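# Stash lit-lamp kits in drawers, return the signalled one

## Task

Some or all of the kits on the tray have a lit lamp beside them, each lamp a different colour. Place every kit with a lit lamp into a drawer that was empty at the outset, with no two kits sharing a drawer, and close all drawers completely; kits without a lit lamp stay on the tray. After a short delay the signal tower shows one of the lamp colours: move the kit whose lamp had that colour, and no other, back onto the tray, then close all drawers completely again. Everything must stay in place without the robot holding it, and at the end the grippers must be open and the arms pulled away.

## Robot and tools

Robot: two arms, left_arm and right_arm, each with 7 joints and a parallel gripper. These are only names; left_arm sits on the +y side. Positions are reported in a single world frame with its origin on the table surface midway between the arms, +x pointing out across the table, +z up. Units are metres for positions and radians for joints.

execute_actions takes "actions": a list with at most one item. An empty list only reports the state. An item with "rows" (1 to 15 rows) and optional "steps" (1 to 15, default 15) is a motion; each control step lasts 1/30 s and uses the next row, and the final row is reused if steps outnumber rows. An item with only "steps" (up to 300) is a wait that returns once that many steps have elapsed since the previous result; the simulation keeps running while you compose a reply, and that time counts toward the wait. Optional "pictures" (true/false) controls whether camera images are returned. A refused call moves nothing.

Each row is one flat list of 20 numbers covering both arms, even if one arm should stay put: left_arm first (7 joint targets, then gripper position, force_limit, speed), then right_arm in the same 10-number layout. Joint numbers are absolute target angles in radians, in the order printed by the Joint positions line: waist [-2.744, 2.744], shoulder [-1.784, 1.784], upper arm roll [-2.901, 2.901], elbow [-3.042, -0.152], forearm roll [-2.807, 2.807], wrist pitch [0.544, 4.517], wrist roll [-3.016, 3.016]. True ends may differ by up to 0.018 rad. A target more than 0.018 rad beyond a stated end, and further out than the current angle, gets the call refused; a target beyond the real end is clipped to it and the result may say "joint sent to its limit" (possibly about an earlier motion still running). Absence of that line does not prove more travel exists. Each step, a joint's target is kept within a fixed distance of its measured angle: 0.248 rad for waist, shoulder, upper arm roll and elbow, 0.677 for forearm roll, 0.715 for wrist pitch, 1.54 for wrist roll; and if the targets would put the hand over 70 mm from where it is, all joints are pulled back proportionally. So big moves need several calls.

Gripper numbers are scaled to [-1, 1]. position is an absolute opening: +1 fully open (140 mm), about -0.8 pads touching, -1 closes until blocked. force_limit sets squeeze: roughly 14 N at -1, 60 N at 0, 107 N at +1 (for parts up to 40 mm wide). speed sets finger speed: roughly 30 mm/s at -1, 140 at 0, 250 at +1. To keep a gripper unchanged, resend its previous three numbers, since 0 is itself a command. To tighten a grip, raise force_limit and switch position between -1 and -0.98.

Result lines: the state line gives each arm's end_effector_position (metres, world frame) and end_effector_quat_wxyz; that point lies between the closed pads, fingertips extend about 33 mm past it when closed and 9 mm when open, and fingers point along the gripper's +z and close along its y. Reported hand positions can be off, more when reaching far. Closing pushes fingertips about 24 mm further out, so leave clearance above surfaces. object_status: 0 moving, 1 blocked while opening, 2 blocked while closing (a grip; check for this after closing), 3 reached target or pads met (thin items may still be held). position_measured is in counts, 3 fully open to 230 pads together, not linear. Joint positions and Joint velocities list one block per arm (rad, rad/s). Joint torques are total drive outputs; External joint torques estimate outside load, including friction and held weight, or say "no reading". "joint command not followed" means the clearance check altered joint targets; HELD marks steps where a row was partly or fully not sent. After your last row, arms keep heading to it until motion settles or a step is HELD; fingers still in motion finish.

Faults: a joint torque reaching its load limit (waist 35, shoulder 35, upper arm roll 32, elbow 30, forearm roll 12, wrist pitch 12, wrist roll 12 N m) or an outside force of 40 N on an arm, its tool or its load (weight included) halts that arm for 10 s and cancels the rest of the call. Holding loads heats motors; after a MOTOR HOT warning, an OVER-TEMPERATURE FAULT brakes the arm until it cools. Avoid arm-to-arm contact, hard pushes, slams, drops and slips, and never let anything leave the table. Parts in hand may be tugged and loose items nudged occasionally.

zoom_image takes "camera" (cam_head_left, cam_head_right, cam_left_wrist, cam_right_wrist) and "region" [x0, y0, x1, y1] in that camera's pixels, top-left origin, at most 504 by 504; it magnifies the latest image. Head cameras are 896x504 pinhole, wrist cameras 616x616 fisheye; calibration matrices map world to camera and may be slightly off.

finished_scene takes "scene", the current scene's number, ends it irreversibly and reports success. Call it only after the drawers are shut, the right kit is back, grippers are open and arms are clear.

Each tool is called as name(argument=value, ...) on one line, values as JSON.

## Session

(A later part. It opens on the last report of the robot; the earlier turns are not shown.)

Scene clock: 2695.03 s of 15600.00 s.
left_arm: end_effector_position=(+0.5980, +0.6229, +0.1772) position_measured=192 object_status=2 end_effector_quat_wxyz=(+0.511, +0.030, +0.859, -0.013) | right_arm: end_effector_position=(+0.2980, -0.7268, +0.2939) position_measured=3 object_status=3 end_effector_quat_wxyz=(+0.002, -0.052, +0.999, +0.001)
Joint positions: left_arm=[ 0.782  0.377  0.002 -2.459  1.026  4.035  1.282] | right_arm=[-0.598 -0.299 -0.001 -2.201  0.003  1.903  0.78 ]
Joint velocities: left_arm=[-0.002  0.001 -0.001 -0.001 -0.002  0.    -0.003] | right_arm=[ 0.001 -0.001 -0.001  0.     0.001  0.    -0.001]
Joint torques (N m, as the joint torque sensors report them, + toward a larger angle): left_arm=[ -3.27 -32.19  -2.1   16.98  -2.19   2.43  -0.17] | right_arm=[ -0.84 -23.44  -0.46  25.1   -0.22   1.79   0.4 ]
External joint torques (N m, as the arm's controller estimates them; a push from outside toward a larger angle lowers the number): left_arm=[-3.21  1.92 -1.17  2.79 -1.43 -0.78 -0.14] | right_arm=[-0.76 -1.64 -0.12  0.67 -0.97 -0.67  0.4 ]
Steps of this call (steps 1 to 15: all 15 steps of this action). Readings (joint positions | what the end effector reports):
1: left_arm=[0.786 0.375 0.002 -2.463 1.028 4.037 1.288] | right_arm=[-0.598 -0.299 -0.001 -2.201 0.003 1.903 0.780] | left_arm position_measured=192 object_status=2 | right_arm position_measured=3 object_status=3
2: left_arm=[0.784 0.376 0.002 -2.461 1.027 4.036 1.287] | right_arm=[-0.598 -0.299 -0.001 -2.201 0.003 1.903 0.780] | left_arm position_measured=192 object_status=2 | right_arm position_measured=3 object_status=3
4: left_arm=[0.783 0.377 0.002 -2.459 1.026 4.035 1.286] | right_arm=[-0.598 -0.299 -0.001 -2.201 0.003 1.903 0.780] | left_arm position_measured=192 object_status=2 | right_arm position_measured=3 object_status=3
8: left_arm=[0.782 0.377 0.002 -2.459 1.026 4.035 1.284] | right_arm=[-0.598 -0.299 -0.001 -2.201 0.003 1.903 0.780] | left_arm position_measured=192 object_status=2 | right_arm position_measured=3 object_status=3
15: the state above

execute_actions(actions=[{"rows":[[0.784,0.376,0,-2.461,1.026,4.035,1.282,0.25,-0.4,0,-0.6,-0.3,0,-2.2,0,1.9,0.785,1,0,0],[0.784,0.376,0,-2.461,1.026,4.035,1.282,0.25,-0.4,0,-0.6,-0.3,0,-2.2,0,1.9,0.785,1,0,0],[0.784,0.376,0,-2.461,1.026,4.035,1.282,0.25,-0.4,0,-0.6,-0.3,0,-2.2,0,1.9,0.785,1,0,0],[0.784,0.376,0,-2.461,1.026,4.035,1.282,0.25,-0.4,0,-0.6,-0.3,0,-2.2,0,1.9,0.785,1,0,0],[0.784,0.376,0,-2.461,1.026,4.035,1.282,0.25,-0.4,0,-0.6,-0.3,0,-2.2,0,1.9,0.785,1,0,0],[0.784,0.376,0,-2.461,1.026,4.035,1.282,0.25,-0.4,0,-0.6,-0.3,0,-2.2,0,1.9,0.785,1,0,0],[0.784,0.376,0,-2.461,1.026,4.035,1.282,0.25,-0.4,0,-0.6,-0.3,0,-2.2,0,1.9,0.785,1,0,0],[0.83,0.344,0,-2.522,1.048,4.06,1.303,0.25,-0.4,0,-0.6,-0.3,0,-2.2,0,1.9,0.785,1,0,0],[0.83,0.344,0,-2.522,1.048,4.06,1.303,0.25,-0.4,0,-0.6,-0.3,0,-2.2,0,1.9,0.785,1,0,0],[0.83,0.344,0,-2.522,1.048,4.06,1.303,0.25,-0.4,0,-0.6,-0.3,0,-2.2,0,1.9,0.785,1,0,0],[0.876,0.315,0,-2.581,1.072,4.08,1.328,0.25,-0.4,0,-0.6,-0.3,0,-2.2,0,1.9,0.785,1,0,0]],"steps":15}], pictures=false)

execute_actions(actions=[{"steps":90}])

Scene clock: 2713.53 s of 15600.00 s.
left_arm: end_effector_position=(+0.5521, +0.6293, +0.1733) position_measured=98 object_status=0 end_effector_quat_wxyz=(+0.505, +0.008, +0.863, -0.015) | right_arm: end_effector_position=(+0.2980, -0.7268, +0.2939) position_measured=3 object_status=3 end_effector_quat_wxyz=(+0.002, -0.052, +0.999, +0.001)
Joint positions: left_arm=[ 0.869  0.322  0.001 -2.57   1.061  4.064  1.3  ] | right_arm=[-0.598 -0.299 -0.001 -2.201  0.003  1.903  0.78 ]
Joint velocities: left_arm=[ 0.123 -0.062  0.007 -0.13   0.063  0.072  0.069] | right_arm=[ 0.    -0.     0.001  0.001  0.    -0.001  0.   ]
Joint torques (N m, as the joint torque sensors report them, + toward a larger angle): left_arm=[ -1.87 -33.    -2.73  12.52   0.52   4.04   0.46] | right_arm=[ -1.11 -23.52  -0.63  24.94  -0.18   1.77   0.39]
External joint torques (N m, as the arm's controller estimates them; a push from outside toward a larger angle lowers the number): left_arm=[ 1.34 -1.72  0.9  -1.51  0.9   0.82  0.49] | right_arm=[-1.13 -1.88 -0.39  0.61 -0.94 -0.67  0.39]
Steps of this call (steps 1 to 15: the robot went on to your last target; steps 16 to 260: nothing new was sent; then 9.33 s passed at rest; steps 261 to 275: all 15 steps of this action). Readings (joint positions | what the end effector reports):
261: left_arm=[0.782 0.377 0.002 -2.459 1.026 4.035 1.281] | right_arm=[-0.598 -0.299 -0.001 -2.201 0.003 1.903 0.780] | left_arm position_measured=192 object_status=0 | right_arm position_measured=3 object_status=3
262: left_arm=[0.782 0.377 0.002 -2.459 1.026 4.035 1.281] | right_arm=[-0.598 -0.299 -0.001 -2.201 0.003 1.903 0.780] | left_arm position_measured=191 object_status=0 | right_arm position_measured=3 object_status=3
264: left_arm=[0.782 0.377 0.002 -2.459 1.026 4.035 1.281] | right_arm=[-0.598 -0.299 -0.001 -2.201 0.003 1.903 0.780] | left_arm position_measured=171 object_status=0 | right_arm position_measured=3 object_status=3
268: left_arm=[0.791 0.369 -0.002 -2.474 1.030 4.038 1.283] | right_arm=[-0.598 -0.299 -0.001 -2.201 0.003 1.903 0.780] | left_arm position_measured=140 object_status=0 | right_arm position_measured=3 object_status=3
275: the state above

Scene clock: 2716.53 s of 15600.00 s.
left_arm: end_effector_position=(+0.5494, +0.6258, +0.1759) position_measured=98 object_status=3 end_effector_quat_wxyz=(+0.508, +0.019, +0.861, -0.013) | right_arm: end_effector_position=(+0.2980, -0.7268, +0.2939) position_measured=3 object_status=3 end_effector_quat_wxyz=(+0.002, -0.052, +0.999, +0.001)
Joint positions: left_arm=[ 0.873  0.317  0.001 -2.58   1.069  4.076  1.321] | right_arm=[-0.598 -0.299 -0.001 -2.201  0.003  1.903  0.78 ]
Joint velocities: left_arm=[-0.     0.001 -0.    -0.001 -0.001 -0.     0.001] | right_arm=[ 0.    -0.    -0.001  0.    -0.    -0.     0.001]
Joint torques (N m, as the joint torque sensors report them, + toward a larger angle): left_arm=[  0.8  -32.3   -1.12  12.05   0.27   3.95   0.37] | right_arm=[ -0.89 -23.15  -0.71  25.68  -0.24   1.78   0.4 ]
External joint torques (N m, as the arm's controller estimates them; a push from outside toward a larger angle lowers the number): left_arm=[ 0.82 -1.27 -0.33 -0.87  0.9   0.73  0.39] | right_arm=[-0.85 -1.46 -0.41  1.28 -0.99 -0.68  0.4 ]
Steps of this call (steps 1 to 30: the robot went on to your last target; steps 31 to 90: nothing new was sent). Readings (joint positions | what the end effector reports):
1: left_arm=[0.871 0.320 0.001 -2.574 1.062 4.066 1.303] | right_arm=[-0.598 -0.299 -0.001 -2.201 0.003 1.903 0.780] | left_arm position_measured=98 object_status=0 | right_arm position_measured=3 object_status=3
2: left_arm=[0.873 0.319 0.001 -2.576 1.064 4.068 1.304] | right_arm=[-0.598 -0.299 -0.001 -2.201 0.003 1.903 0.780] | left_arm position_measured=98 object_status=0 | right_arm position_measured=3 object_status=3
4: left_arm=[0.873 0.318 0.001 -2.578 1.066 4.071 1.308] | right_arm=[-0.598 -0.299 -0.001 -2.201 0.003 1.903 0.780] | left_arm position_measured=98 object_status=0 | right_arm position_measured=3 object_status=3
8: left_arm=[0.873 0.317 0.001 -2.579 1.068 4.073 1.313] | right_arm=[-0.598 -0.299 -0.001 -2.201 0.003 1.903 0.780] | left_arm position_measured=98 object_status=3 | right_arm position_measured=3 object_status=3
90: the state above
All arms were judged still, so your last target was given up. Only a new action makes them travel on or press farther. Fingers that are still opening or closing keep moving.
camera_calibration (this result's frames):
cam_left_wrist: T_world_to_cam=[[0.17046, 0.979349, 0.108716, -0.717417], [0.0621321, -0.120794, 0.990731, -0.119681], [0.983404, -0.162126, -0.0814395, -0.233891], [0, 0, 0, 1]] pos_world=[0.359737, 0.650226, 0.177518]
cam_right_wrist: T_world_to_cam=[[-0.103114, 0.994503, 0.0181974, 0.745325], [0.915792, 0.0877812, 0.391943, -0.332926], [0.388191, 0.0570799, -0.919809, 0.372345], [0, 0, 0, 1]] pos_world=[0.237203, -0.733257, 0.459412]

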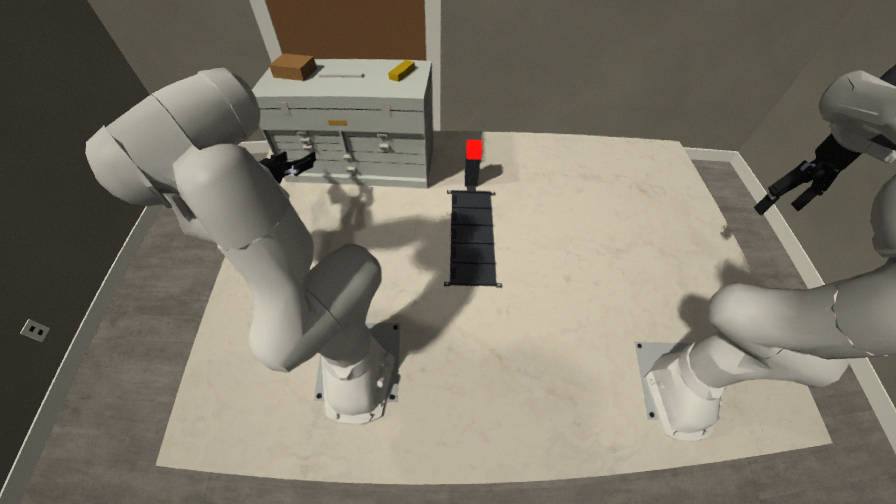

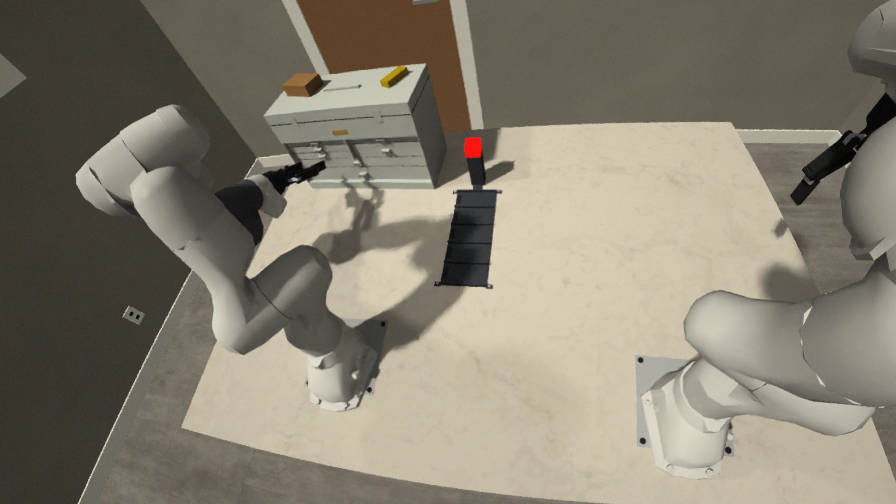

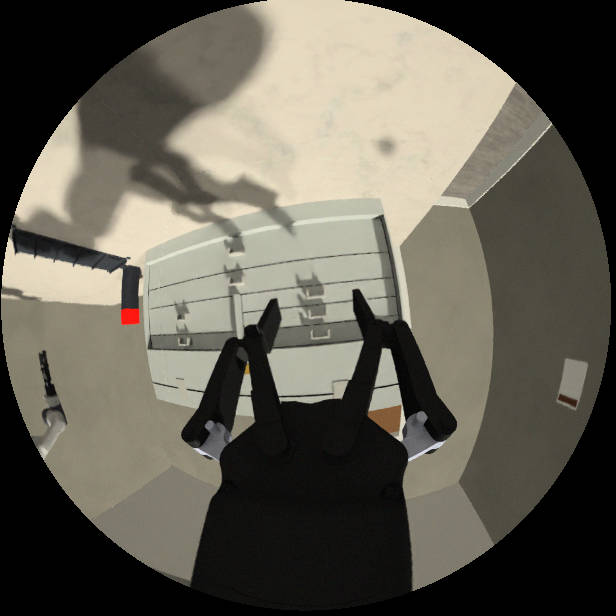

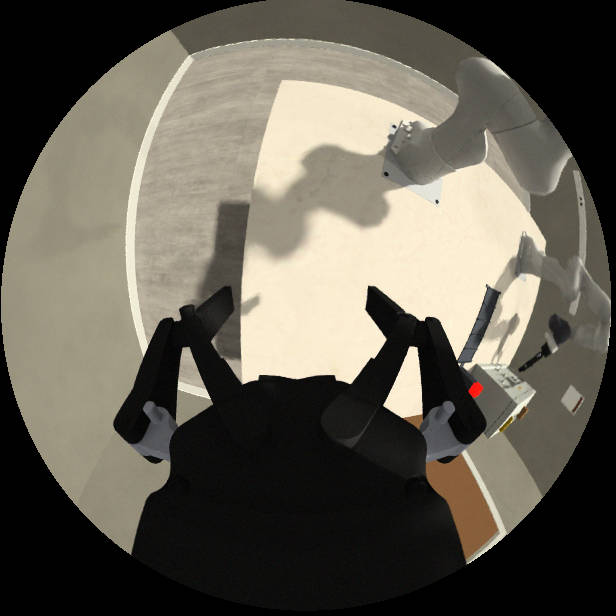

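execute_actions(actions=[{"rows":[[0.8,0.38,0,-2.85,0.85,4.3,1.55,0.25,-0.4,0,-0.6,-0.3,0,-2.2,0,1.9,0.785,1,0,0]],"steps":15}], pictures=false)

execute_actions(actions=[{"rows":[[0.63,0.441,0,-2.9285,0.648,4.396,1.727,0.25,-0.4,0,-0.6,-0.3,0,-2.2,0,1.9,0.785,1,0,0]],"steps":15}], pictures=false)

execute_actions(actions=[{"rows":[[0.517,0.449,0,-2.812,0.571,4.318,1.644,0.25,-0.4,0,-0.6,-0.3,0,-2.2,0,1.9,0.785,1,0,0]],"steps":15}], pictures=false)

execute_actions(actions=[{"rows":[[0.477,0.461,0,-2.75,0.54,4.26,1.61,0.25,-0.4,0,-0.6,-0.3,0,-2.2,0,1.9,0.785,1,0,0],[0.477,0.461,0,-2.75,0.54,4.26,1.61,0.25,-0.4,0,-0.6,-0.3,0,-2.2,0,1.9,0.785,1,0,0],[0.477,0.461,0,-2.75,0.54,4.26,1.61,0.25,-0.4,0,-0.6,-0.3,0,-2.2,0,1.9,0.785,1,0,0],[0.477,0.461,0,-2.75,0.54,4.26,1.61,0.25,-0.4,0,-0.6,-0.3,0,-2.2,0,1.9,0.785,1,0,0],[0.477,0.461,0,-2.75,0.54,4.24,1.61,0.25,-0.4,0,-0.6,-0.3,0,-2.2,0,1.9,0.785,1,0,0],[0.477,0.461,0,-2.75,0.54,4.23,1.61,0.25,-0.4,0,-0.6,-0.3,0,-2.2,0,1.9,0.785,1,0,0],[0.437,0.475,0,-2.687,0.514,4.23,1.582,0.25,-0.4,0,-0.6,-0.3,0,-2.2,0,1.9,0.785,1,0,0]],"steps":15}], pictures=false)

execute_actions(actions=[{"steps":20}])

Scene clock: 2738.57 s of 15600.00 s.
left_arm: end_effector_position=(+0.4982, +0.5504, +0.1346) position_measured=98 object_status=3 end_effector_quat_wxyz=(+0.513, -0.032, +0.856, -0.057) | right_arm: end_effector_position=(+0.2980, -0.7268, +0.2939) position_measured=3 object_status=3 end_effector_quat_wxyz=(+0.002, -0.052, +0.999, +0.001)
Joint positions: left_arm=[ 0.803  0.382 -0.    -2.848  0.857  4.283  1.498] | right_arm=[-0.598 -0.299 -0.001 -2.201  0.003  1.903  0.78 ]
Joint velocities: left_arm=[-0.001  0.001 -0.001 -0.003 -0.035  0.079  0.152] | right_arm=[-0.001  0.002  0.001  0.001  0.001  0.    -0.001]
Joint torques (N m, as the joint torque sensors report them, + toward a larger angle): left_arm=[ -2.91 -28.27  -0.85   4.81  -0.19   3.87   0.56] | right_arm=[ -0.93 -23.33  -0.37  25.44  -0.21   1.79   0.41]
External joint torques (N m, as the arm's controller estimates them; a push from outside toward a larger angle lowers the number): left_arm=[-2.84 -1.5  -0.1  -1.94 -0.4   0.64  0.59] | right_arm=[-0.88 -1.79 -0.07  1.11 -0.97 -0.66  0.41]
Steps of this call (steps 1 to 90: nothing new was sent; then 18.53 s passed at rest; steps 91 to 105: all 15 steps of this action). Readings (joint positions | what the end effector reports):
91: left_arm=[0.862 0.317 0.004 -2.619 1.026 4.108 1.339] | right_arm=[-0.598 -0.299 -0.001 -2.201 0.003 1.903 0.780] | left_arm position_measured=98 object_status=3 | right_arm position_measured=3 object_status=3
92: left_arm=[0.848 0.328 0.005 -2.675 0.992 4.136 1.355] | right_arm=[-0.598 -0.299 -0.001 -2.201 0.003 1.903 0.780] | left_arm position_measured=98 object_status=3 | right_arm position_measured=3 object_status=3
94: left_arm=[0.822 0.361 0.002 -2.777 0.934 4.186 1.392] | right_arm=[-0.598 -0.299 -0.001 -2.201 0.003 1.903 0.780] | left_arm position_measured=98 object_status=3 | right_arm position_measured=3 object_status=3
98: left_arm=[0.804 0.382 -0.000 -2.842 0.882 4.244 1.446] | right_arm=[-0.598 -0.299 -0.001 -2.201 0.003 1.903 0.780] | left_arm position_measured=98 object_status=3 | right_arm position_measured=3 object_status=3
105: the state above

Scene clock: 2739.07 s of 15600.00 s.
left_arm: end_effector_position=(+0.4944, +0.5035, +0.1148) position_measured=98 object_status=3 end_effector_quat_wxyz=(+0.509, +0.010, +0.860, -0.031) | right_arm: end_effector_position=(+0.2980, -0.7268, +0.2939) position_measured=3 object_status=3 end_effector_quat_wxyz=(+0.002, -0.052, +0.999, +0.001)
Joint positions: left_arm=[ 0.633  0.439 -0.003 -2.927  0.654  4.386  1.677] | right_arm=[-0.598 -0.299 -0.001 -2.201  0.003  1.903  0.78 ]
Joint velocities: left_arm=[-0.003 -0.    -0.001 -0.001 -0.03   0.035  0.142] | right_arm=[-0.     0.001 -0.    -0.    -0.001 -0.    -0.001]
Joint torques (N m, as the joint torque sensors report them, + toward a larger angle): left_arm=[ -2.3  -25.14   0.71   2.63  -0.34   4.08   0.51] | right_arm=[ -0.7  -23.67  -0.59  25.22  -0.2    1.87   0.37]
External joint torques (N m, as the arm's controller estimates them; a push from outside toward a larger angle lowers the number): left_arm=[-2.22  0.77  1.29 -1.61 -0.65  0.84  0.54] | right_arm=[-0.7  -1.95 -0.34  0.81 -0.95 -0.59  0.37]
Steps of this call (steps 1 to 15: all 15 steps of this action). Readings (joint positions | what the end effector reports):
1: left_arm=[0.766 0.389 0.010 -2.862 0.807 4.304 1.520] | right_arm=[-0.598 -0.299 -0.001 -2.201 0.003 1.903 0.780] | left_arm position_measured=98 object_status=3 | right_arm position_measured=3 object_status=3
2: left_arm=[0.723 0.405 0.008 -2.882 0.768 4.320 1.541] | right_arm=[-0.598 -0.299 -0.001 -2.201 0.003 1.903 0.780] | left_arm position_measured=98 object_status=3 | right_arm position_measured=3 object_status=3
4: left_arm=[0.666 0.429 -0.001 -2.911 0.721 4.342 1.576] | right_arm=[-0.598 -0.299 -0.001 -2.201 0.003 1.903 0.780] | left_arm position_measured=98 object_status=3 | right_arm position_measured=3 object_status=3
8: left_arm=[0.636 0.439 -0.003 -2.926 0.675 4.368 1.627] | right_arm=[-0.598 -0.299 -0.001 -2.201 0.003 1.903 0.780] | left_arm position_measured=98 object_status=3 | right_arm position_measured=3 object_status=3
15: the state above

Scene clock: 2739.57 s of 15600.00 s.
left_arm: end_effector_position=(+0.5452, +0.4993, +0.1202) position_measured=98 object_status=3 end_effector_quat_wxyz=(+0.516, +0.036, +0.856, -0.016) | right_arm: end_effector_position=(+0.2980, -0.7268, +0.2939) position_measured=3 object_status=3 end_effector_quat_wxyz=(+0.002, -0.052, +0.999, +0.001)
Joint positions: left_arm=[ 0.52   0.447 -0.001 -2.814  0.575  4.325  1.656] | right_arm=[-0.598 -0.299 -0.001 -2.201  0.003  1.903  0.78 ]
Joint velocities: left_arm=[-0.002  0.    -0.001  0.001 -0.012 -0.019 -0.017] | right_arm=[-0.     0.001 -0.001 -0.    -0.     0.001  0.001]
Joint torques (N m, as the joint torque sensors report them, + toward a larger angle): left_arm=[ -2.2  -26.67   0.61   7.02  -0.47   2.79  -0.28] | right_arm=[ -1.1  -23.81  -0.67  25.26  -0.26   1.82   0.35]
External joint torques (N m, as the arm's controller estimates them; a push from outside toward a larger angle lowers the number): left_arm=[-2.15  1.83  1.07  0.45 -0.61 -0.49 -0.26] | right_arm=[-1.11 -2.25 -0.43  0.94 -1.02 -0.64  0.35]
Steps of this call (steps 1 to 15: all 15 steps of this action). Readings (joint positions | what the end effector reports):
1: left_arm=[0.608 0.444 0.005 -2.904 0.635 4.377 1.675] | right_arm=[-0.598 -0.299 -0.001 -2.201 0.003 1.903 0.780] | left_arm position_measured=98 object_status=3 | right_arm position_measured=3 object_status=3
2: left_arm=[0.579 0.447 0.004 -2.872 0.620 4.366 1.672] | right_arm=[-0.598 -0.299 -0.001 -2.201 0.003 1.903 0.780] | left_arm position_measured=98 object_status=3 | right_arm position_measured=3 object_status=3
4: left_arm=[0.542 0.447 0.000 -2.834 0.601 4.352 1.668] | right_arm=[-0.598 -0.299 -0.001 -2.201 0.003 1.903 0.780] | left_arm position_measured=98 object_status=3 | right_arm position_measured=3 object_status=3
8: left_arm=[0.522 0.447 -0.001 -2.816 0.583 4.335 1.662] | right_arm=[-0.598 -0.299 -0.001 -2.201 0.003 1.903 0.780] | left_arm position_measured=98 object_status=3 | right_arm position_measured=3 object_status=3
15: the state above

Scene clock: 2740.07 s of 15600.00 s.
left_arm: end_effector_position=(+0.5940, +0.4975, +0.1195) position_measured=98 object_status=3 end_effector_quat_wxyz=(+0.515, +0.041, +0.856, -0.011) | right_arm: end_effector_position=(+0.2980, -0.7268, +0.2939) position_measured=3 object_status=3 end_effector_quat_wxyz=(+0.002, -0.052, +0.999, +0.001)
Joint positions: left_arm=[ 0.44   0.472  0.001 -2.689  0.52   4.241  1.607] | right_arm=[-0.598 -0.299 -0.001 -2.201  0.003  1.903  0.78 ]
Joint velocities: left_arm=[-0.006  0.012 -0.     0.012 -0.023 -0.042 -0.061] | right_arm=[-0.001  0.002 -0.001  0.    -0.    -0.    -0.   ]
Joint torques (N m, as the joint torque sensors report them, + toward a larger angle): left_arm=[ -3.03 -30.65  -0.32   8.23  -0.44   2.64  -0.3 ] | right_arm=[ -0.83 -23.28  -0.42  25.27  -0.18   1.83   0.31]
External joint torques (N m, as the arm's controller estimates them; a push from outside toward a larger angle lowers the number): left_arm=[-3.1   0.52 -0.05 -0.24 -0.47 -0.64 -0.28] | right_arm=[-0.79 -1.7  -0.13  0.94 -0.93 -0.62  0.31]
Steps of this call (steps 1 to 15: all 15 steps of this action). Readings (joint positions | what the end effector reports):
1: left_arm=[0.512 0.451 0.001 -2.801 0.568 4.316 1.652] | right_arm=[-0.598 -0.299 -0.001 -2.201 0.003 1.903 0.780] | left_arm position_measured=98 object_status=3 | right_arm position_measured=3 object_status=3
2: left_arm=[0.501 0.455 0.001 -2.784 0.561 4.306 1.648] | right_arm=[-0.598 -0.299 -0.001 -2.201 0.003 1.903 0.780] | left_arm position_measured=98 object_status=3 | right_arm position_measured=3 object_status=3
4: left_arm=[0.488 0.456 0.001 -2.763 0.554 4.292 1.642] | right_arm=[-0.598 -0.299 -0.001 -2.201 0.003 1.903 0.780] | left_arm position_measured=98 object_status=3 | right_arm position_measured=3 object_status=3
8: left_arm=[0.462 0.467 0.003 -2.722 0.535 4.261 1.628] | right_arm=[-0.598 -0.299 -0.001 -2.201 0.003 1.903 0.780] | left_arm position_measured=98 object_status=3 | right_arm position_measured=3 object_status=3
15: the state above

Scene clock: 2740.73 s of 15600.00 s.
left_arm: end_effector_position=(+0.5938, +0.4983, +0.1171) position_measured=98 object_status=3 end_effector_quat_wxyz=(+0.512, +0.033, +0.858, -0.015) | right_arm: end_effector_position=(+0.2980, -0.7268, +0.2939) position_measured=3 object_status=3 end_effector_quat_wxyz=(+0.002, -0.052, +0.999, +0.001)
Joint positions: left_arm=[ 0.44   0.473  0.001 -2.689  0.517  4.234  1.591] | right_arm=[-0.598 -0.299 -0.001 -2.201  0.003  1.903  0.78 ]
Joint velocities: left_arm=[-0.     0.    -0.     0.002 -0.    -0.001 -0.006] | right_arm=[-0.001  0.     0.     0.001 -0.    -0.     0.001]
Joint torques (N m, as the joint torque sensors report them, + toward a larger angle): left_arm=[ -2.56 -30.27  -0.82   8.76  -0.52   2.7   -0.25] | right_arm=[ -0.81 -23.46  -0.68  25.06  -0.24   1.75   0.4 ]
External joint torques (N m, as the arm's controller estimates them; a push from outside toward a larger angle lowers the number): left_arm=[-2.54  1.05 -0.44  0.01 -0.54 -0.58 -0.22] | right_arm=[-0.78 -1.74 -0.39  0.66 -0.99 -0.71  0.4 ]
Steps of this call (steps 1 to 20: the robot went on to your last target). Readings (joint positions | what the end effector reports):
1: left_arm=[0.440 0.472 0.001 -2.689 0.519 4.240 1.605] | right_arm=[-0.598 -0.299 -0.001 -2.201 0.003 1.903 0.780] | left_arm position_measured=98 object_status=3 | right_arm position_measured=3 object_status=3
2: left_arm=[0.440 0.473 0.001 -2.689 0.518 4.239 1.603] | right_arm=[-0.598 -0.299 -0.001 -2.201 0.003 1.903 0.780] | left_arm position_measured=98 object_status=3 | right_arm position_measured=3 object_status=3
4: left_arm=[0.440 0.473 0.001 -2.689 0.518 4.237 1.600] | right_arm=[-0.598 -0.299 -0.001 -2.201 0.003 1.903 0.780] | left_arm position_measured=98 object_status=3 | right_arm position_measured=3 object_status=3
8: left_arm=[0.440 0.473 0.001 -2.689 0.517 4.236 1.596] | right_arm=[-0.598 -0.299 -0.001 -2.201 0.003 1.903 0.780] | left_arm position_measured=98 object_status=3 | right_arm position_measured=3 object_status=3
20: the state above
camera_calibration (this result's frames):
cam_left_wrist: T_world_to_cam=[[0.194837, 0.973326, 0.121143, -0.606709], [0.0495124, -0.133113, 0.989863, -0.0659269], [0.979585, -0.186864, -0.074127, -0.28932], [0, 0, 0, 1]] pos_world=[0.404888, 0.527686, 0.117311]
cam_right_wrist: T_world_to_cam=[[-0.103114, 0.994503, 0.0181959, 0.745326], [0.915792, 0.0877817, 0.391944, -0.332926], [0.388192, 0.0570785, -0.919809, 0.372345], [0, 0, 0, 1]] pos_world=[0.237203, -0.733257, 0.459413]

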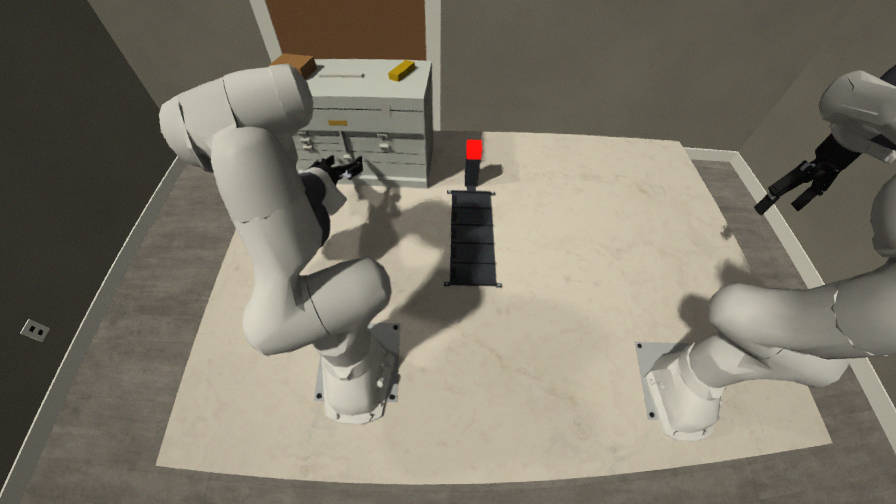

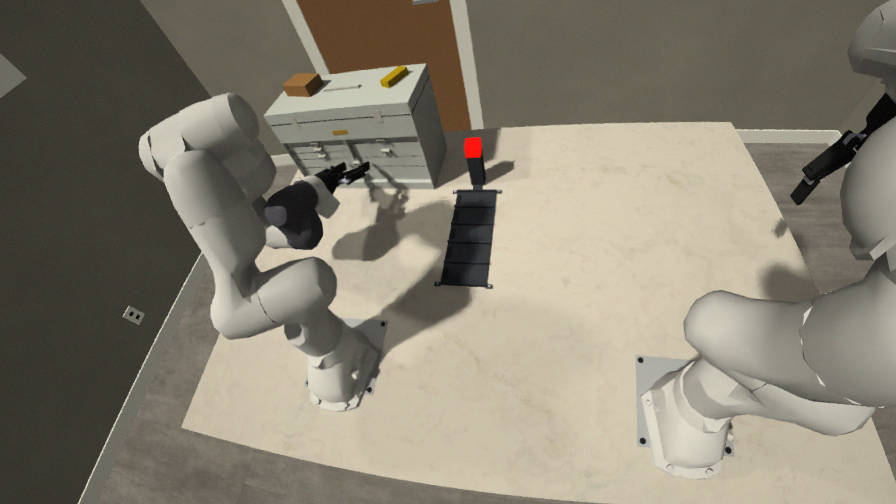

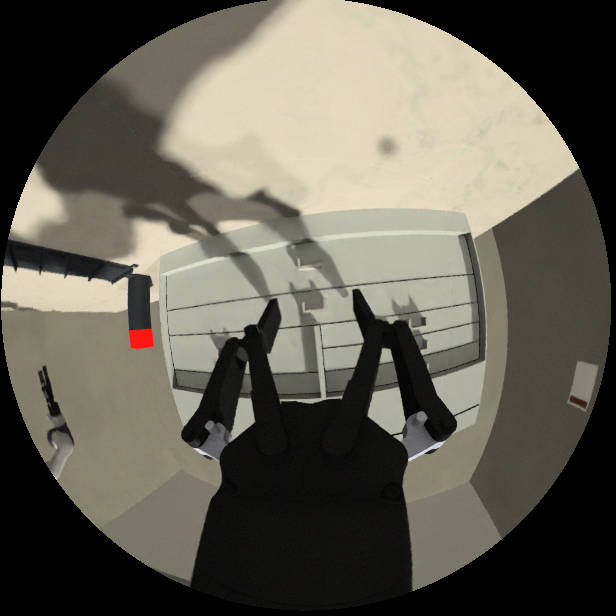

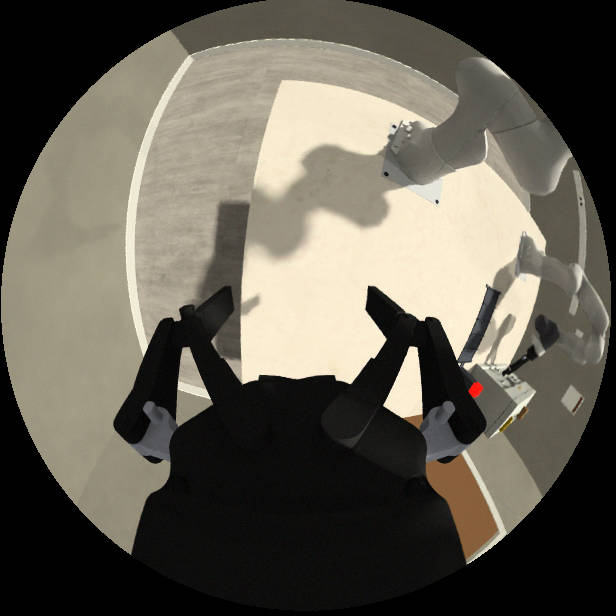

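execute_actions(actions=[{"rows":[[0.437,0.475,0,-2.687,0.514,4.23,1.582,-1,-0.4,-0.3,-0.6,-0.3,0,-2.2,0,1.9,0.785,1,0,0]],"steps":15}], pictures=false)

execute_actions(actions=[{"steps":10}], pictures=false)

execute_actions(actions=[{"rows":[[0.457,0.468,0,-2.718,0.528,4.255,1.597,-1,-0.4,-0.3,-0.6,-0.3,0,-2.2,0,1.9,0.785,1,0,0],[0.457,0.468,0,-2.718,0.528,4.26,1.597,-1,-0.4,-0.3,-0.6,-0.3,0,-2.2,0,1.9,0.785,1,0,0],[0.457,0.468,0,-2.718,0.528,4.268,1.597,-1,-0.4,-0.3,-0.6,-0.3,0,-2.2,0,1.9,0.785,1,0,0],[0.477,0.461,0,-2.75,0.542,4.276,1.613,-1,-0.4,-0.3,-0.6,-0.3,0,-2.2,0,1.9,0.785,1,0,0],[0.477,0.461,0,-2.75,0.542,4.284,1.613,-1,-0.4,-0.3,-0.6,-0.3,0,-2.2,0,1.9,0.785,1,0,0],[0.477,0.461,0,-2.75,0.542,4.292,1.613,-1,-0.4,-0.3,-0.6,-0.3,0,-2.2,0,1.9,0.785,1,0,0],[0.497,0.455,0,-2.781,0.557,4.3,1.628,-1,-0.4,-0.3,-0.6,-0.3,0,-2.2,0,1.9,0.785,1,0,0],[0.497,0.455,0,-2.781,0.557,4.308,1.628,-1,-0.4,-0.3,-0.6,-0.3,0,-2.2,0,1.9,0.785,1,0,0],[0.497,0.455,0,-2.781,0.557,4.316,1.628,-1,-0.4,-0.3,-0.6,-0.3,0,-2.2,0,1.9,0.785,1,0,0],[0.517,0.449,0,-2.812,0.571,4.322,1.644,-1,-0.4,-0.3,-0.6,-0.3,0,-2.2,0,1.9,0.785,1,0,0],[0.517,0.449,0,-2.812,0.571,4.328,1.644,-1,-0.4,-0.3,-0.6,-0.3,0,-2.2,0,1.9,0.785,1,0,0],[0.517,0.449,0,-2.812,0.571,4.335,1.644,-1,-0.4,-0.3,-0.6,-0.3,0,-2.2,0,1.9,0.785,1,0,0],[0.543,0.446,0,-2.842,0.589,4.342,1.664,-1,-0.4,-0.3,-0.6,-0.3,0,-2.2,0,1.9,0.785,1,0,0],[0.543,0.446,0,-2.842,0.589,4.348,1.664,-1,-0.4,-0.3,-0.6,-0.3,0,-2.2,0,1.9,0.785,1,0,0],[0.543,0.446,0,-2.842,0.589,4.355,1.664,-1,-0.4,-0.3,-0.6,-0.3,0,-2.2,0,1.9,0.785,1,0,0]],"steps":15}], pictures=false)

execute_actions(actions=[{"rows":[[0.57,0.444,0,-2.872,0.608,4.362,1.685,-1,-0.4,-0.3,-0.6,-0.3,0,-2.2,0,1.9,0.785,1,0,0],[0.57,0.444,0,-2.872,0.608,4.368,1.685,-1,-0.4,-0.3,-0.6,-0.3,0,-2.2,0,1.9,0.785,1,0,0],[0.57,0.444,0,-2.872,0.608,4.374,1.685,-1,-0.4,-0.3,-0.6,-0.3,0,-2.2,0,1.9,0.785,1,0,0],[0.599,0.442,0,-2.901,0.627,4.38,1.706,-1,-0.4,-0.3,-0.6,-0.3,0,-2.2,0,1.9,0.785,1,0,0],[0.599,0.442,0,-2.901,0.627,4.386,1.706,-1,-0.4,-0.3,-0.6,-0.3,0,-2.2,0,1.9,0.785,1,0,0],[0.599,0.442,0,-2.901,0.627,4.392,1.706,-1,-0.4,-0.3,-0.6,-0.3,0,-2.2,0,1.9,0.785,1,0,0],[0.63,0.441,0,-2.9285,0.648,4.398,1.727,-1,-0.4,-0.3,-0.6,-0.3,0,-2.2,0,1.9,0.785,1,0,0],[0.63,0.441,0,-2.9285,0.648,4.403,1.727,-1,-0.4,-0.3,-0.6,-0.3,0,-2.2,0,1.9,0.785,1,0,0],[0.63,0.441,0,-2.9285,0.648,4.408,1.727,-1,-0.4,-0.3,-0.6,-0.3,0,-2.2,0,1.9,0.785,1,0,0],[0.657,0.44,0,-2.95,0.671,4.413,1.746,-1,-0.4,-0.3,-0.6,-0.3,0,-2.2,0,1.9,0.785,1,0,0],[0.657,0.44,0,-2.95,0.671,4.417,1.746,-1,-0.4,-0.3,-0.6,-0.3,0,-2.2,0,1.9,0.785,1,0,0],[0.657,0.44,0,-2.95,0.671,4.42,1.746,-1,-0.4,-0.3,-0.6,-0.3,0,-2.2,0,1.9,0.785,1,0,0],[0.685,0.438,0,-2.97,0.694,4.424,1.765,-1,-0.4,-0.3,-0.6,-0.3,0,-2.2,0,1.9,0.785,1,0,0],[0.685,0.438,0,-2.97,0.694,4.427,1.765,-1,-0.4,-0.3,-0.6,-0.3,0,-2.2,0,1.9,0.785,1,0,0],[0.685,0.438,0,-2.97,0.694,4.427,1.765,-1,-0.4,-0.3,-0.6,-0.3,0,-2.2,0,1.9,0.785,1,0,0]],"steps":15}], pictures=false)

execute_actions(actions=[{"rows":[[0.713,0.437,0,-2.991,0.717,4.427,1.784,-1,-0.4,-0.3,-0.6,-0.3,0,-2.2,0,1.9,0.785,1,0,0]],"steps":15}], pictures=false)

execute_actions(actions=[{"steps":15}])

Scene clock: 2790.67 s of 15600.00 s.
left_arm: end_effector_position=(+0.5939, +0.4981, +0.1169) position_measured=178 object_status=0 end_effector_quat_wxyz=(+0.512, +0.032, +0.858, -0.016) | right_arm: end_effector_position=(+0.2980, -0.7268, +0.2939) position_measured=3 object_status=3 end_effector_quat_wxyz=(+0.002, -0.052, +0.999, +0.001)
Joint positions: left_arm=[ 0.44   0.473  0.001 -2.688  0.517  4.233  1.589] | right_arm=[-0.598 -0.299 -0.001 -2.201  0.003  1.903  0.78 ]
Joint velocities: left_arm=[-0.019 -0.001 -0.014 -0.02   0.068  0.     0.   ] | right_arm=[ 0.    -0.001  0.002  0.    -0.002  0.001  0.   ]
Joint torques (N m, as the joint torque sensors report them, + toward a larger angle): left_arm=[ -0.45 -30.43   0.81  10.54  -2.67   2.81  -0.33] | right_arm=[ -0.87 -23.92  -0.32  25.18  -0.24   1.81   0.38]
External joint torques (N m, as the arm's controller estimates them; a push from outside toward a larger angle lowers the number): left_arm=[ 0.59  0.55  2.14  1.76 -1.46 -0.44 -0.31] | right_arm=[-0.97 -2.22 -0.19  0.79 -1.   -0.65  0.38]
Steps of this call (steps 1 to 15: the robot went on to your last target; steps 16 to 90: nothing new was sent; then 46.43 s passed at rest; steps 91 to 105: all 15 steps of this action). Readings (joint positions | what the end effector reports):
91: left_arm=[0.440 0.473 0.001 -2.688 0.517 4.234 1.589] | right_arm=[-0.598 -0.299 -0.001 -2.201 0.003 1.903 0.780] | left_arm position_measured=98 object_status=0 | right_arm position_measured=3 object_status=3
92: left_arm=[0.440 0.473 0.001 -2.688 0.517 4.234 1.589] | right_arm=[-0.598 -0.299 -0.001 -2.201 0.003 1.903 0.780] | left_arm position_measured=103 object_status=0 | right_arm position_measured=3 object_status=3
94: left_arm=[0.440 0.473 0.001 -2.688 0.517 4.234 1.589] | right_arm=[-0.598 -0.299 -0.001 -2.201 0.003 1.903 0.780] | left_arm position_measured=114 object_status=0 | right_arm position_measured=3 object_status=3
98: left_arm=[0.440 0.473 0.001 -2.688 0.516 4.234 1.589] | right_arm=[-0.598 -0.299 -0.001 -2.201 0.003 1.903 0.780] | left_arm position_measured=137 object_status=0 | right_arm position_measured=3 object_status=3
105: the state above

Scene clock: 2791.00 s of 15600.00 s.
left_arm: end_effector_position=(+0.5940, +0.4965, +0.1168) position_measured=191 object_status=2 end_effector_quat_wxyz=(+0.512, +0.033, +0.858, -0.016) | right_arm: end_effector_position=(+0.2980, -0.7268, +0.2939) position_measured=3 object_status=3 end_effector_quat_wxyz=(+0.002, -0.052, +0.999, +0.001)
Joint positions: left_arm=[ 0.438  0.473 -0.    -2.689  0.517  4.234  1.589] | right_arm=[-0.598 -0.299 -0.001 -2.201  0.003  1.903  0.78 ]
Joint velocities: left_arm=[-0.001  0.001 -0.    -0.001 -0.    -0.001  0.   ] | right_arm=[-0.     0.001  0.    -0.001  0.     0.     0.001]
Joint torques (N m, as the joint torque sensors report them, + toward a larger angle): left_arm=[ -1.12 -30.32   0.66   8.82  -0.54   2.84  -0.33] | right_arm=[ -0.88 -23.87  -0.36  25.32  -0.27   1.8    0.39]
External joint torques (N m, as the arm's controller estimates them; a push from outside toward a larger angle lowers the number): left_arm=[-1.11  1.01  1.04  0.11 -0.56 -0.45 -0.31] | right_arm=[-0.86 -2.29 -0.08  1.01 -1.02 -0.65  0.39]
Steps of this call (steps 1 to 10: the robot went on to your last target). Readings (joint positions | what the end effector reports):
1: left_arm=[0.438 0.473 -0.000 -2.689 0.517 4.234 1.589] | right_arm=[-0.598 -0.299 -0.001 -2.201 0.003 1.903 0.780] | left_arm position_measured=184 object_status=0 | right_arm position_measured=3 object_status=3
2: left_arm=[0.438 0.473 -0.000 -2.689 0.517 4.234 1.589] | right_arm=[-0.598 -0.299 -0.001 -2.201 0.003 1.903 0.780] | left_arm position_measured=189 object_status=0 | right_arm position_measured=3 object_status=3
4: left_arm=[0.438 0.473 -0.000 -2.689 0.517 4.234 1.589] | right_arm=[-0.598 -0.299 -0.001 -2.201 0.003 1.903 0.780] | left_arm position_measured=191 object_status=0 | right_arm position_measured=3 object_status=3
8: left_arm=[0.438 0.473 -0.000 -2.689 0.517 4.234 1.589] | right_arm=[-0.598 -0.299 -0.001 -2.201 0.003 1.903 0.780] | left_arm position_measured=191 object_status=2 | right_arm position_measured=3 object_status=3
10: the state above

Scene clock: 2791.50 s of 15600.00 s.
left_arm: end_effector_position=(+0.5405, +0.4998, +0.1172) position_measured=192 object_status=2 end_effector_quat_wxyz=(+0.512, +0.023, +0.858, -0.022) | right_arm: end_effector_position=(+0.2980, -0.7268, +0.2939) position_measured=3 object_status=3 end_effector_quat_wxyz=(+0.002, -0.052, +0.999, +0.001)
Joint positions: left_arm=[ 0.528  0.447 -0.003 -2.824  0.576  4.325  1.635] | right_arm=[-0.598 -0.299 -0.001 -2.201  0.003  1.903  0.78 ]
Joint velocities: left_arm=[ 0.155 -0.003  0.001 -0.202  0.103  0.177  0.133] | right_arm=[ 0.001  0.001 -0.001  0.    -0.     0.    -0.002]
Joint torques (N m, as the joint torque sensors report them, + toward a larger angle): left_arm=[  0.59 -28.39   1.69   5.74   0.6    3.48  -0.5 ] | right_arm=[ -0.94 -23.52  -0.62  25.16  -0.23   1.8    0.39]
External joint torques (N m, as the arm's controller estimates them; a push from outside toward a larger angle lowers the number): left_arm=[ 2.24  0.42  3.49 -2.48  0.18  0.12 -0.48] | right_arm=[-0.91 -1.87 -0.32  0.83 -0.98 -0.65  0.39]
Steps of this call (steps 1 to 15: all 15 steps of this action). Readings (joint positions | what the end effector reports):
1: left_arm=[0.441 0.472 -0.001 -2.693 0.519 4.236 1.589] | right_arm=[-0.598 -0.299 -0.001 -2.201 0.003 1.903 0.780] | left_arm position_measured=191 object_status=2 | right_arm position_measured=3 object_status=3
2: left_arm=[0.445 0.470 -0.001 -2.700 0.521 4.241 1.589] | right_arm=[-0.598 -0.299 -0.001 -2.201 0.003 1.903 0.780] | left_arm position_measured=192 object_status=2 | right_arm position_measured=3 object_status=3
4: left_arm=[0.453 0.467 -0.002 -2.714 0.526 4.251 1.592] | right_arm=[-0.598 -0.299 -0.001 -2.201 0.003 1.903 0.780] | left_arm position_measured=192 object_status=2 | right_arm position_measured=3 object_status=3
8: left_arm=[0.479 0.458 -0.002 -2.755 0.543 4.277 1.604] | right_arm=[-0.598 -0.299 -0.001 -2.201 0.003 1.903 0.780] | left_arm position_measured=192 object_status=2 | right_arm position_measured=3 object_status=3
15: the state above

Scene clock: 2792.00 s of 15600.00 s.
left_arm: end_effector_position=(+0.4819, +0.5035, +0.1176) position_measured=192 object_status=2 end_effector_quat_wxyz=(+0.513, +0.021, +0.858, -0.024) | right_arm: end_effector_position=(+0.2980, -0.7268, +0.2939) position_measured=3 object_status=3 end_effector_quat_wxyz=(+0.002, -0.052, +0.999, +0.001)
Joint positions: left_arm=[ 0.667  0.438 -0.004 -2.957  0.678  4.412  1.729] | right_arm=[-0.598 -0.299 -0.001 -2.201  0.003  1.903  0.78 ]
Joint velocities: left_arm=[ 0.173 -0.001  0.007 -0.14   0.14   0.084  0.165] | right_arm=[-0.     0.     0.001  0.001 -0.     0.001 -0.001]
Joint torques (N m, as the joint torque sensors report them, + toward a larger angle): left_arm=[  2.22 -25.25   1.51   2.86   0.36   3.35  -0.65] | right_arm=[ -0.94 -23.32  -0.57  25.37  -0.26   1.82   0.38]
External joint torques (N m, as the arm's controller estimates them; a push from outside toward a larger angle lowers the number): left_arm=[ 3.8   0.62  3.42 -2.28 -0.25 -0.08 -0.65] | right_arm=[-0.95 -1.62 -0.33  0.95 -1.01 -0.65  0.38]
Steps of this call (steps 1 to 15: all 15 steps of this action). Readings (joint positions | what the end effector reports):
1: left_arm=[0.538 0.445 -0.003 -2.834 0.583 4.332 1.641] | right_arm=[-0.598 -0.299 -0.001 -2.201 0.003 1.903 0.780] | left_arm position_measured=192 object_status=2 | right_arm position_measured=3 object_status=3
2: left_arm=[0.547 0.444 -0.003 -2.846 0.589 4.340 1.647] | right_arm=[-0.598 -0.299 -0.001 -2.201 0.003 1.903 0.780] | left_arm position_measured=192 object_status=2 | right_arm position_measured=3 object_status=3
4: left_arm=[0.564 0.442 -0.004 -2.864 0.602 4.353 1.659] | right_arm=[-0.598 -0.299 -0.001 -2.201 0.003 1.903 0.780] | left_arm position_measured=192 object_status=2 | right_arm position_measured=3 object_status=3
8: left_arm=[0.603 0.440 -0.004 -2.904 0.629 4.379 1.684] | right_arm=[-0.598 -0.299 -0.001 -2.201 0.003 1.903 0.780] | left_arm position_measured=192 object_status=2 | right_arm position_measured=3 object_status=3
15: the state above

Scene clock: 2792.50 s of 15600.00 s.
left_arm: end_effector_position=(+0.4680, +0.5045, +0.1178) position_measured=192 object_status=2 end_effector_quat_wxyz=(+0.513, +0.030, +0.858, -0.020) | right_arm: end_effector_position=(+0.2980, -0.7268, +0.2939) position_measured=3 object_status=3 end_effector_quat_wxyz=(+0.002, -0.052, +0.999, +0.001)
Joint positions: left_arm=[ 0.709  0.436 -0.003 -2.986  0.713  4.424  1.776] | right_arm=[-0.598 -0.299 -0.001 -2.201  0.003  1.903  0.78 ]
Joint velocities: left_arm=[ 0.002  0.001 -0.001 -0.     0.002  0.     0.018] | right_arm=[-0.    -0.    -0.001 -0.     0.001  0.    -0.002]
Joint torques (N m, as the joint torque sensors report them, + toward a larger angle): left_arm=[  1.77 -24.67   2.04  -0.33   1.44   3.82   0.23] | right_arm=[ -1.01 -23.66  -0.59  25.05  -0.2    1.79   0.36]
External joint torques (N m, as the arm's controller estimates them; a push from outside toward a larger angle lowers the number): left_arm=[ 1.81 -0.13  2.64 -3.3   1.04  0.57  0.25] | right_arm=[-0.97 -2.08 -0.29  0.74 -0.95 -0.66  0.36]
Steps of this call (steps 1 to 15: all 15 steps of this action). Readings (joint positions | what the end effector reports):
1: left_arm=[0.678 0.437 -0.005 -2.964 0.687 4.414 1.736] | right_arm=[-0.598 -0.299 -0.001 -2.201 0.003 1.903 0.780] | left_arm position_measured=192 object_status=2 | right_arm position_measured=3 object_status=3
2: left_arm=[0.688 0.437 -0.005 -2.972 0.695 4.418 1.742] | right_arm=[-0.598 -0.299 -0.001 -2.201 0.003 1.903 0.780] | left_arm position_measured=192 object_status=2 | right_arm position_measured=3 object_status=3
4: left_arm=[0.700 0.436 -0.004 -2.981 0.705 4.422 1.753] | right_arm=[-0.598 -0.299 -0.001 -2.201 0.003 1.903 0.780] | left_arm position_measured=192 object_status=2 | right_arm position_measured=3 object_status=3
8: left_arm=[0.707 0.436 -0.004 -2.985 0.712 4.424 1.767] | right_arm=[-0.598 -0.299 -0.001 -2.201 0.003 1.903 0.780] | left_arm position_measured=192 object_status=2 | right_arm position_measured=3 object_status=3
15: the state above

Scene clock: 2793.00 s of 15600.00 s.
left_arm: end_effector_position=(+0.4679, +0.5045, +0.1178) position_measured=192 object_status=2 end_effector_quat_wxyz=(+0.513, +0.031, +0.858, -0.019) | right_arm: end_effector_position=(+0.2980, -0.7268, +0.2939) position_measured=3 object_status=3 end_effector_quat_wxyz=(+0.002, -0.052, +0.999, +0.001)
Joint positions: left_arm=[ 0.709  0.436 -0.003 -2.986  0.714  4.424  1.779] | right_arm=[-0.598 -0.299 -0.001 -2.201  0.003  1.903  0.78 ]
Joint velocities: left_arm=[ 0.     0.    -0.    -0.    -0.     0.     0.001] | right_arm=[ 0.001 -0.001  0.001 -0.001  0.001 -0.     0.   ]
Joint torques (N m, as the joint torque sensors report them, + toward a larger angle): left_arm=[  1.04 -24.27   2.26   0.74   1.48   3.77   0.28] | right_arm=[ -0.86 -23.51  -0.73  25.02  -0.25   1.8    0.34]
External joint torques (N m, as the arm's controller estimates them; a push from outside toward a larger angle lowers the number): left_arm=[ 1.01  0.27  2.79 -2.21  1.1   0.53  0.31] | right_arm=[-0.85 -1.95 -0.47  0.71 -1.   -0.65  0.34]
Steps of this call (steps 1 to 15: the robot went on to your last target). Readings (joint positions | what the end effector reports):
1: left_arm=[0.709 0.436 -0.003 -2.986 0.714 4.424 1.776] | right_arm=[-0.598 -0.299 -0.001 -2.201 0.003 1.903 0.780] | left_arm position_measured=192 object_status=2 | right_arm position_measured=3 object_status=3
2: left_arm=[0.709 0.436 -0.003 -2.986 0.714 4.424 1.777] | right_arm=[-0.598 -0.299 -0.001 -2.201 0.003 1.903 0.780] | left_arm position_measured=192 object_status=2 | right_arm position_measured=3 object_status=3
4: left_arm=[0.709 0.436 -0.003 -2.986 0.714 4.424 1.778] | right_arm=[-0.598 -0.299 -0.001 -2.201 0.003 1.903 0.780] | left_arm position_measured=192 object_status=2 | right_arm position_measured=3 object_status=3
8: left_arm=[0.709 0.436 -0.003 -2.986 0.714 4.424 1.778] | right_arm=[-0.598 -0.299 -0.001 -2.201 0.003 1.903 0.780] | left_arm position_measured=192 object_status=2 | right_arm position_measured=3 object_status=3
15: the state above
All arms were judged still, so your last target was given up. Only a new action makes them travel on or press farther. Fingers that are still opening or closing keep moving.
camera_calibration (this result's frames):
cam_left_wrist: T_world_to_cam=[[0.196128, 0.974077, 0.112725, -0.588228], [0.0474408, -0.124249, 0.991116, -0.0631587], [0.97943, -0.189038, -0.0705798, -0.163976], [0, 0, 0, 1]] pos_world=[0.278967, 0.534134, 0.117332]
cam_right_wrist: T_world_to_cam=[[-0.103113, 0.994503, 0.0181944, 0.745326], [0.915792, 0.0877817, 0.391944, -0.332927], [0.388193, 0.057077, -0.919809, 0.372345], [0, 0, 0, 1]] pos_world=[0.237203, -0.733257, 0.459414]

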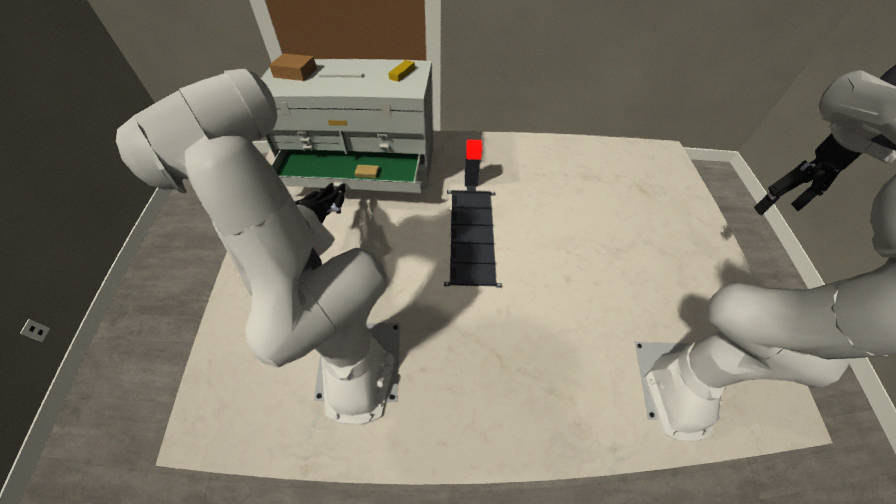

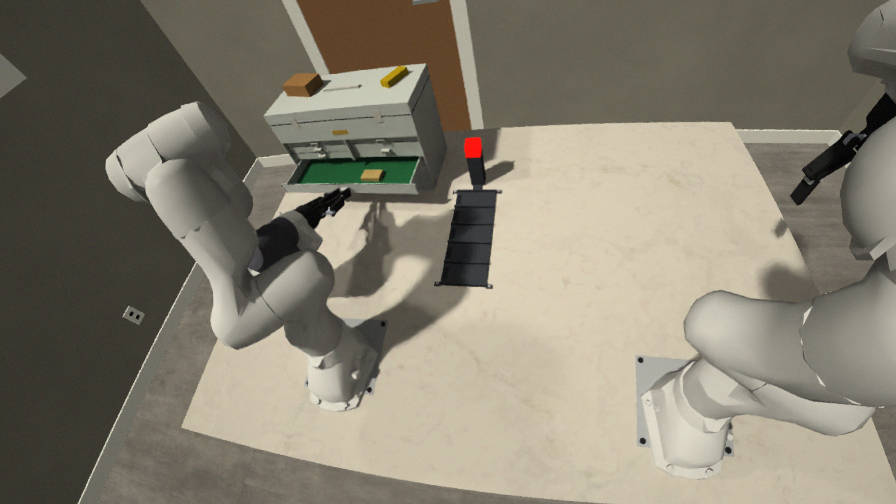

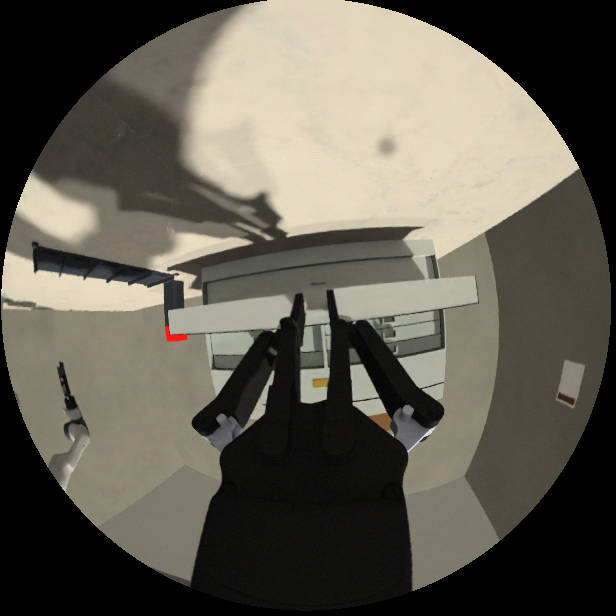

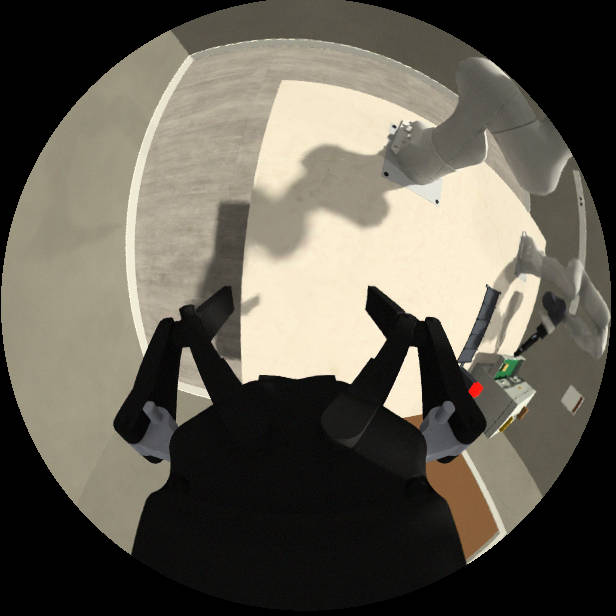

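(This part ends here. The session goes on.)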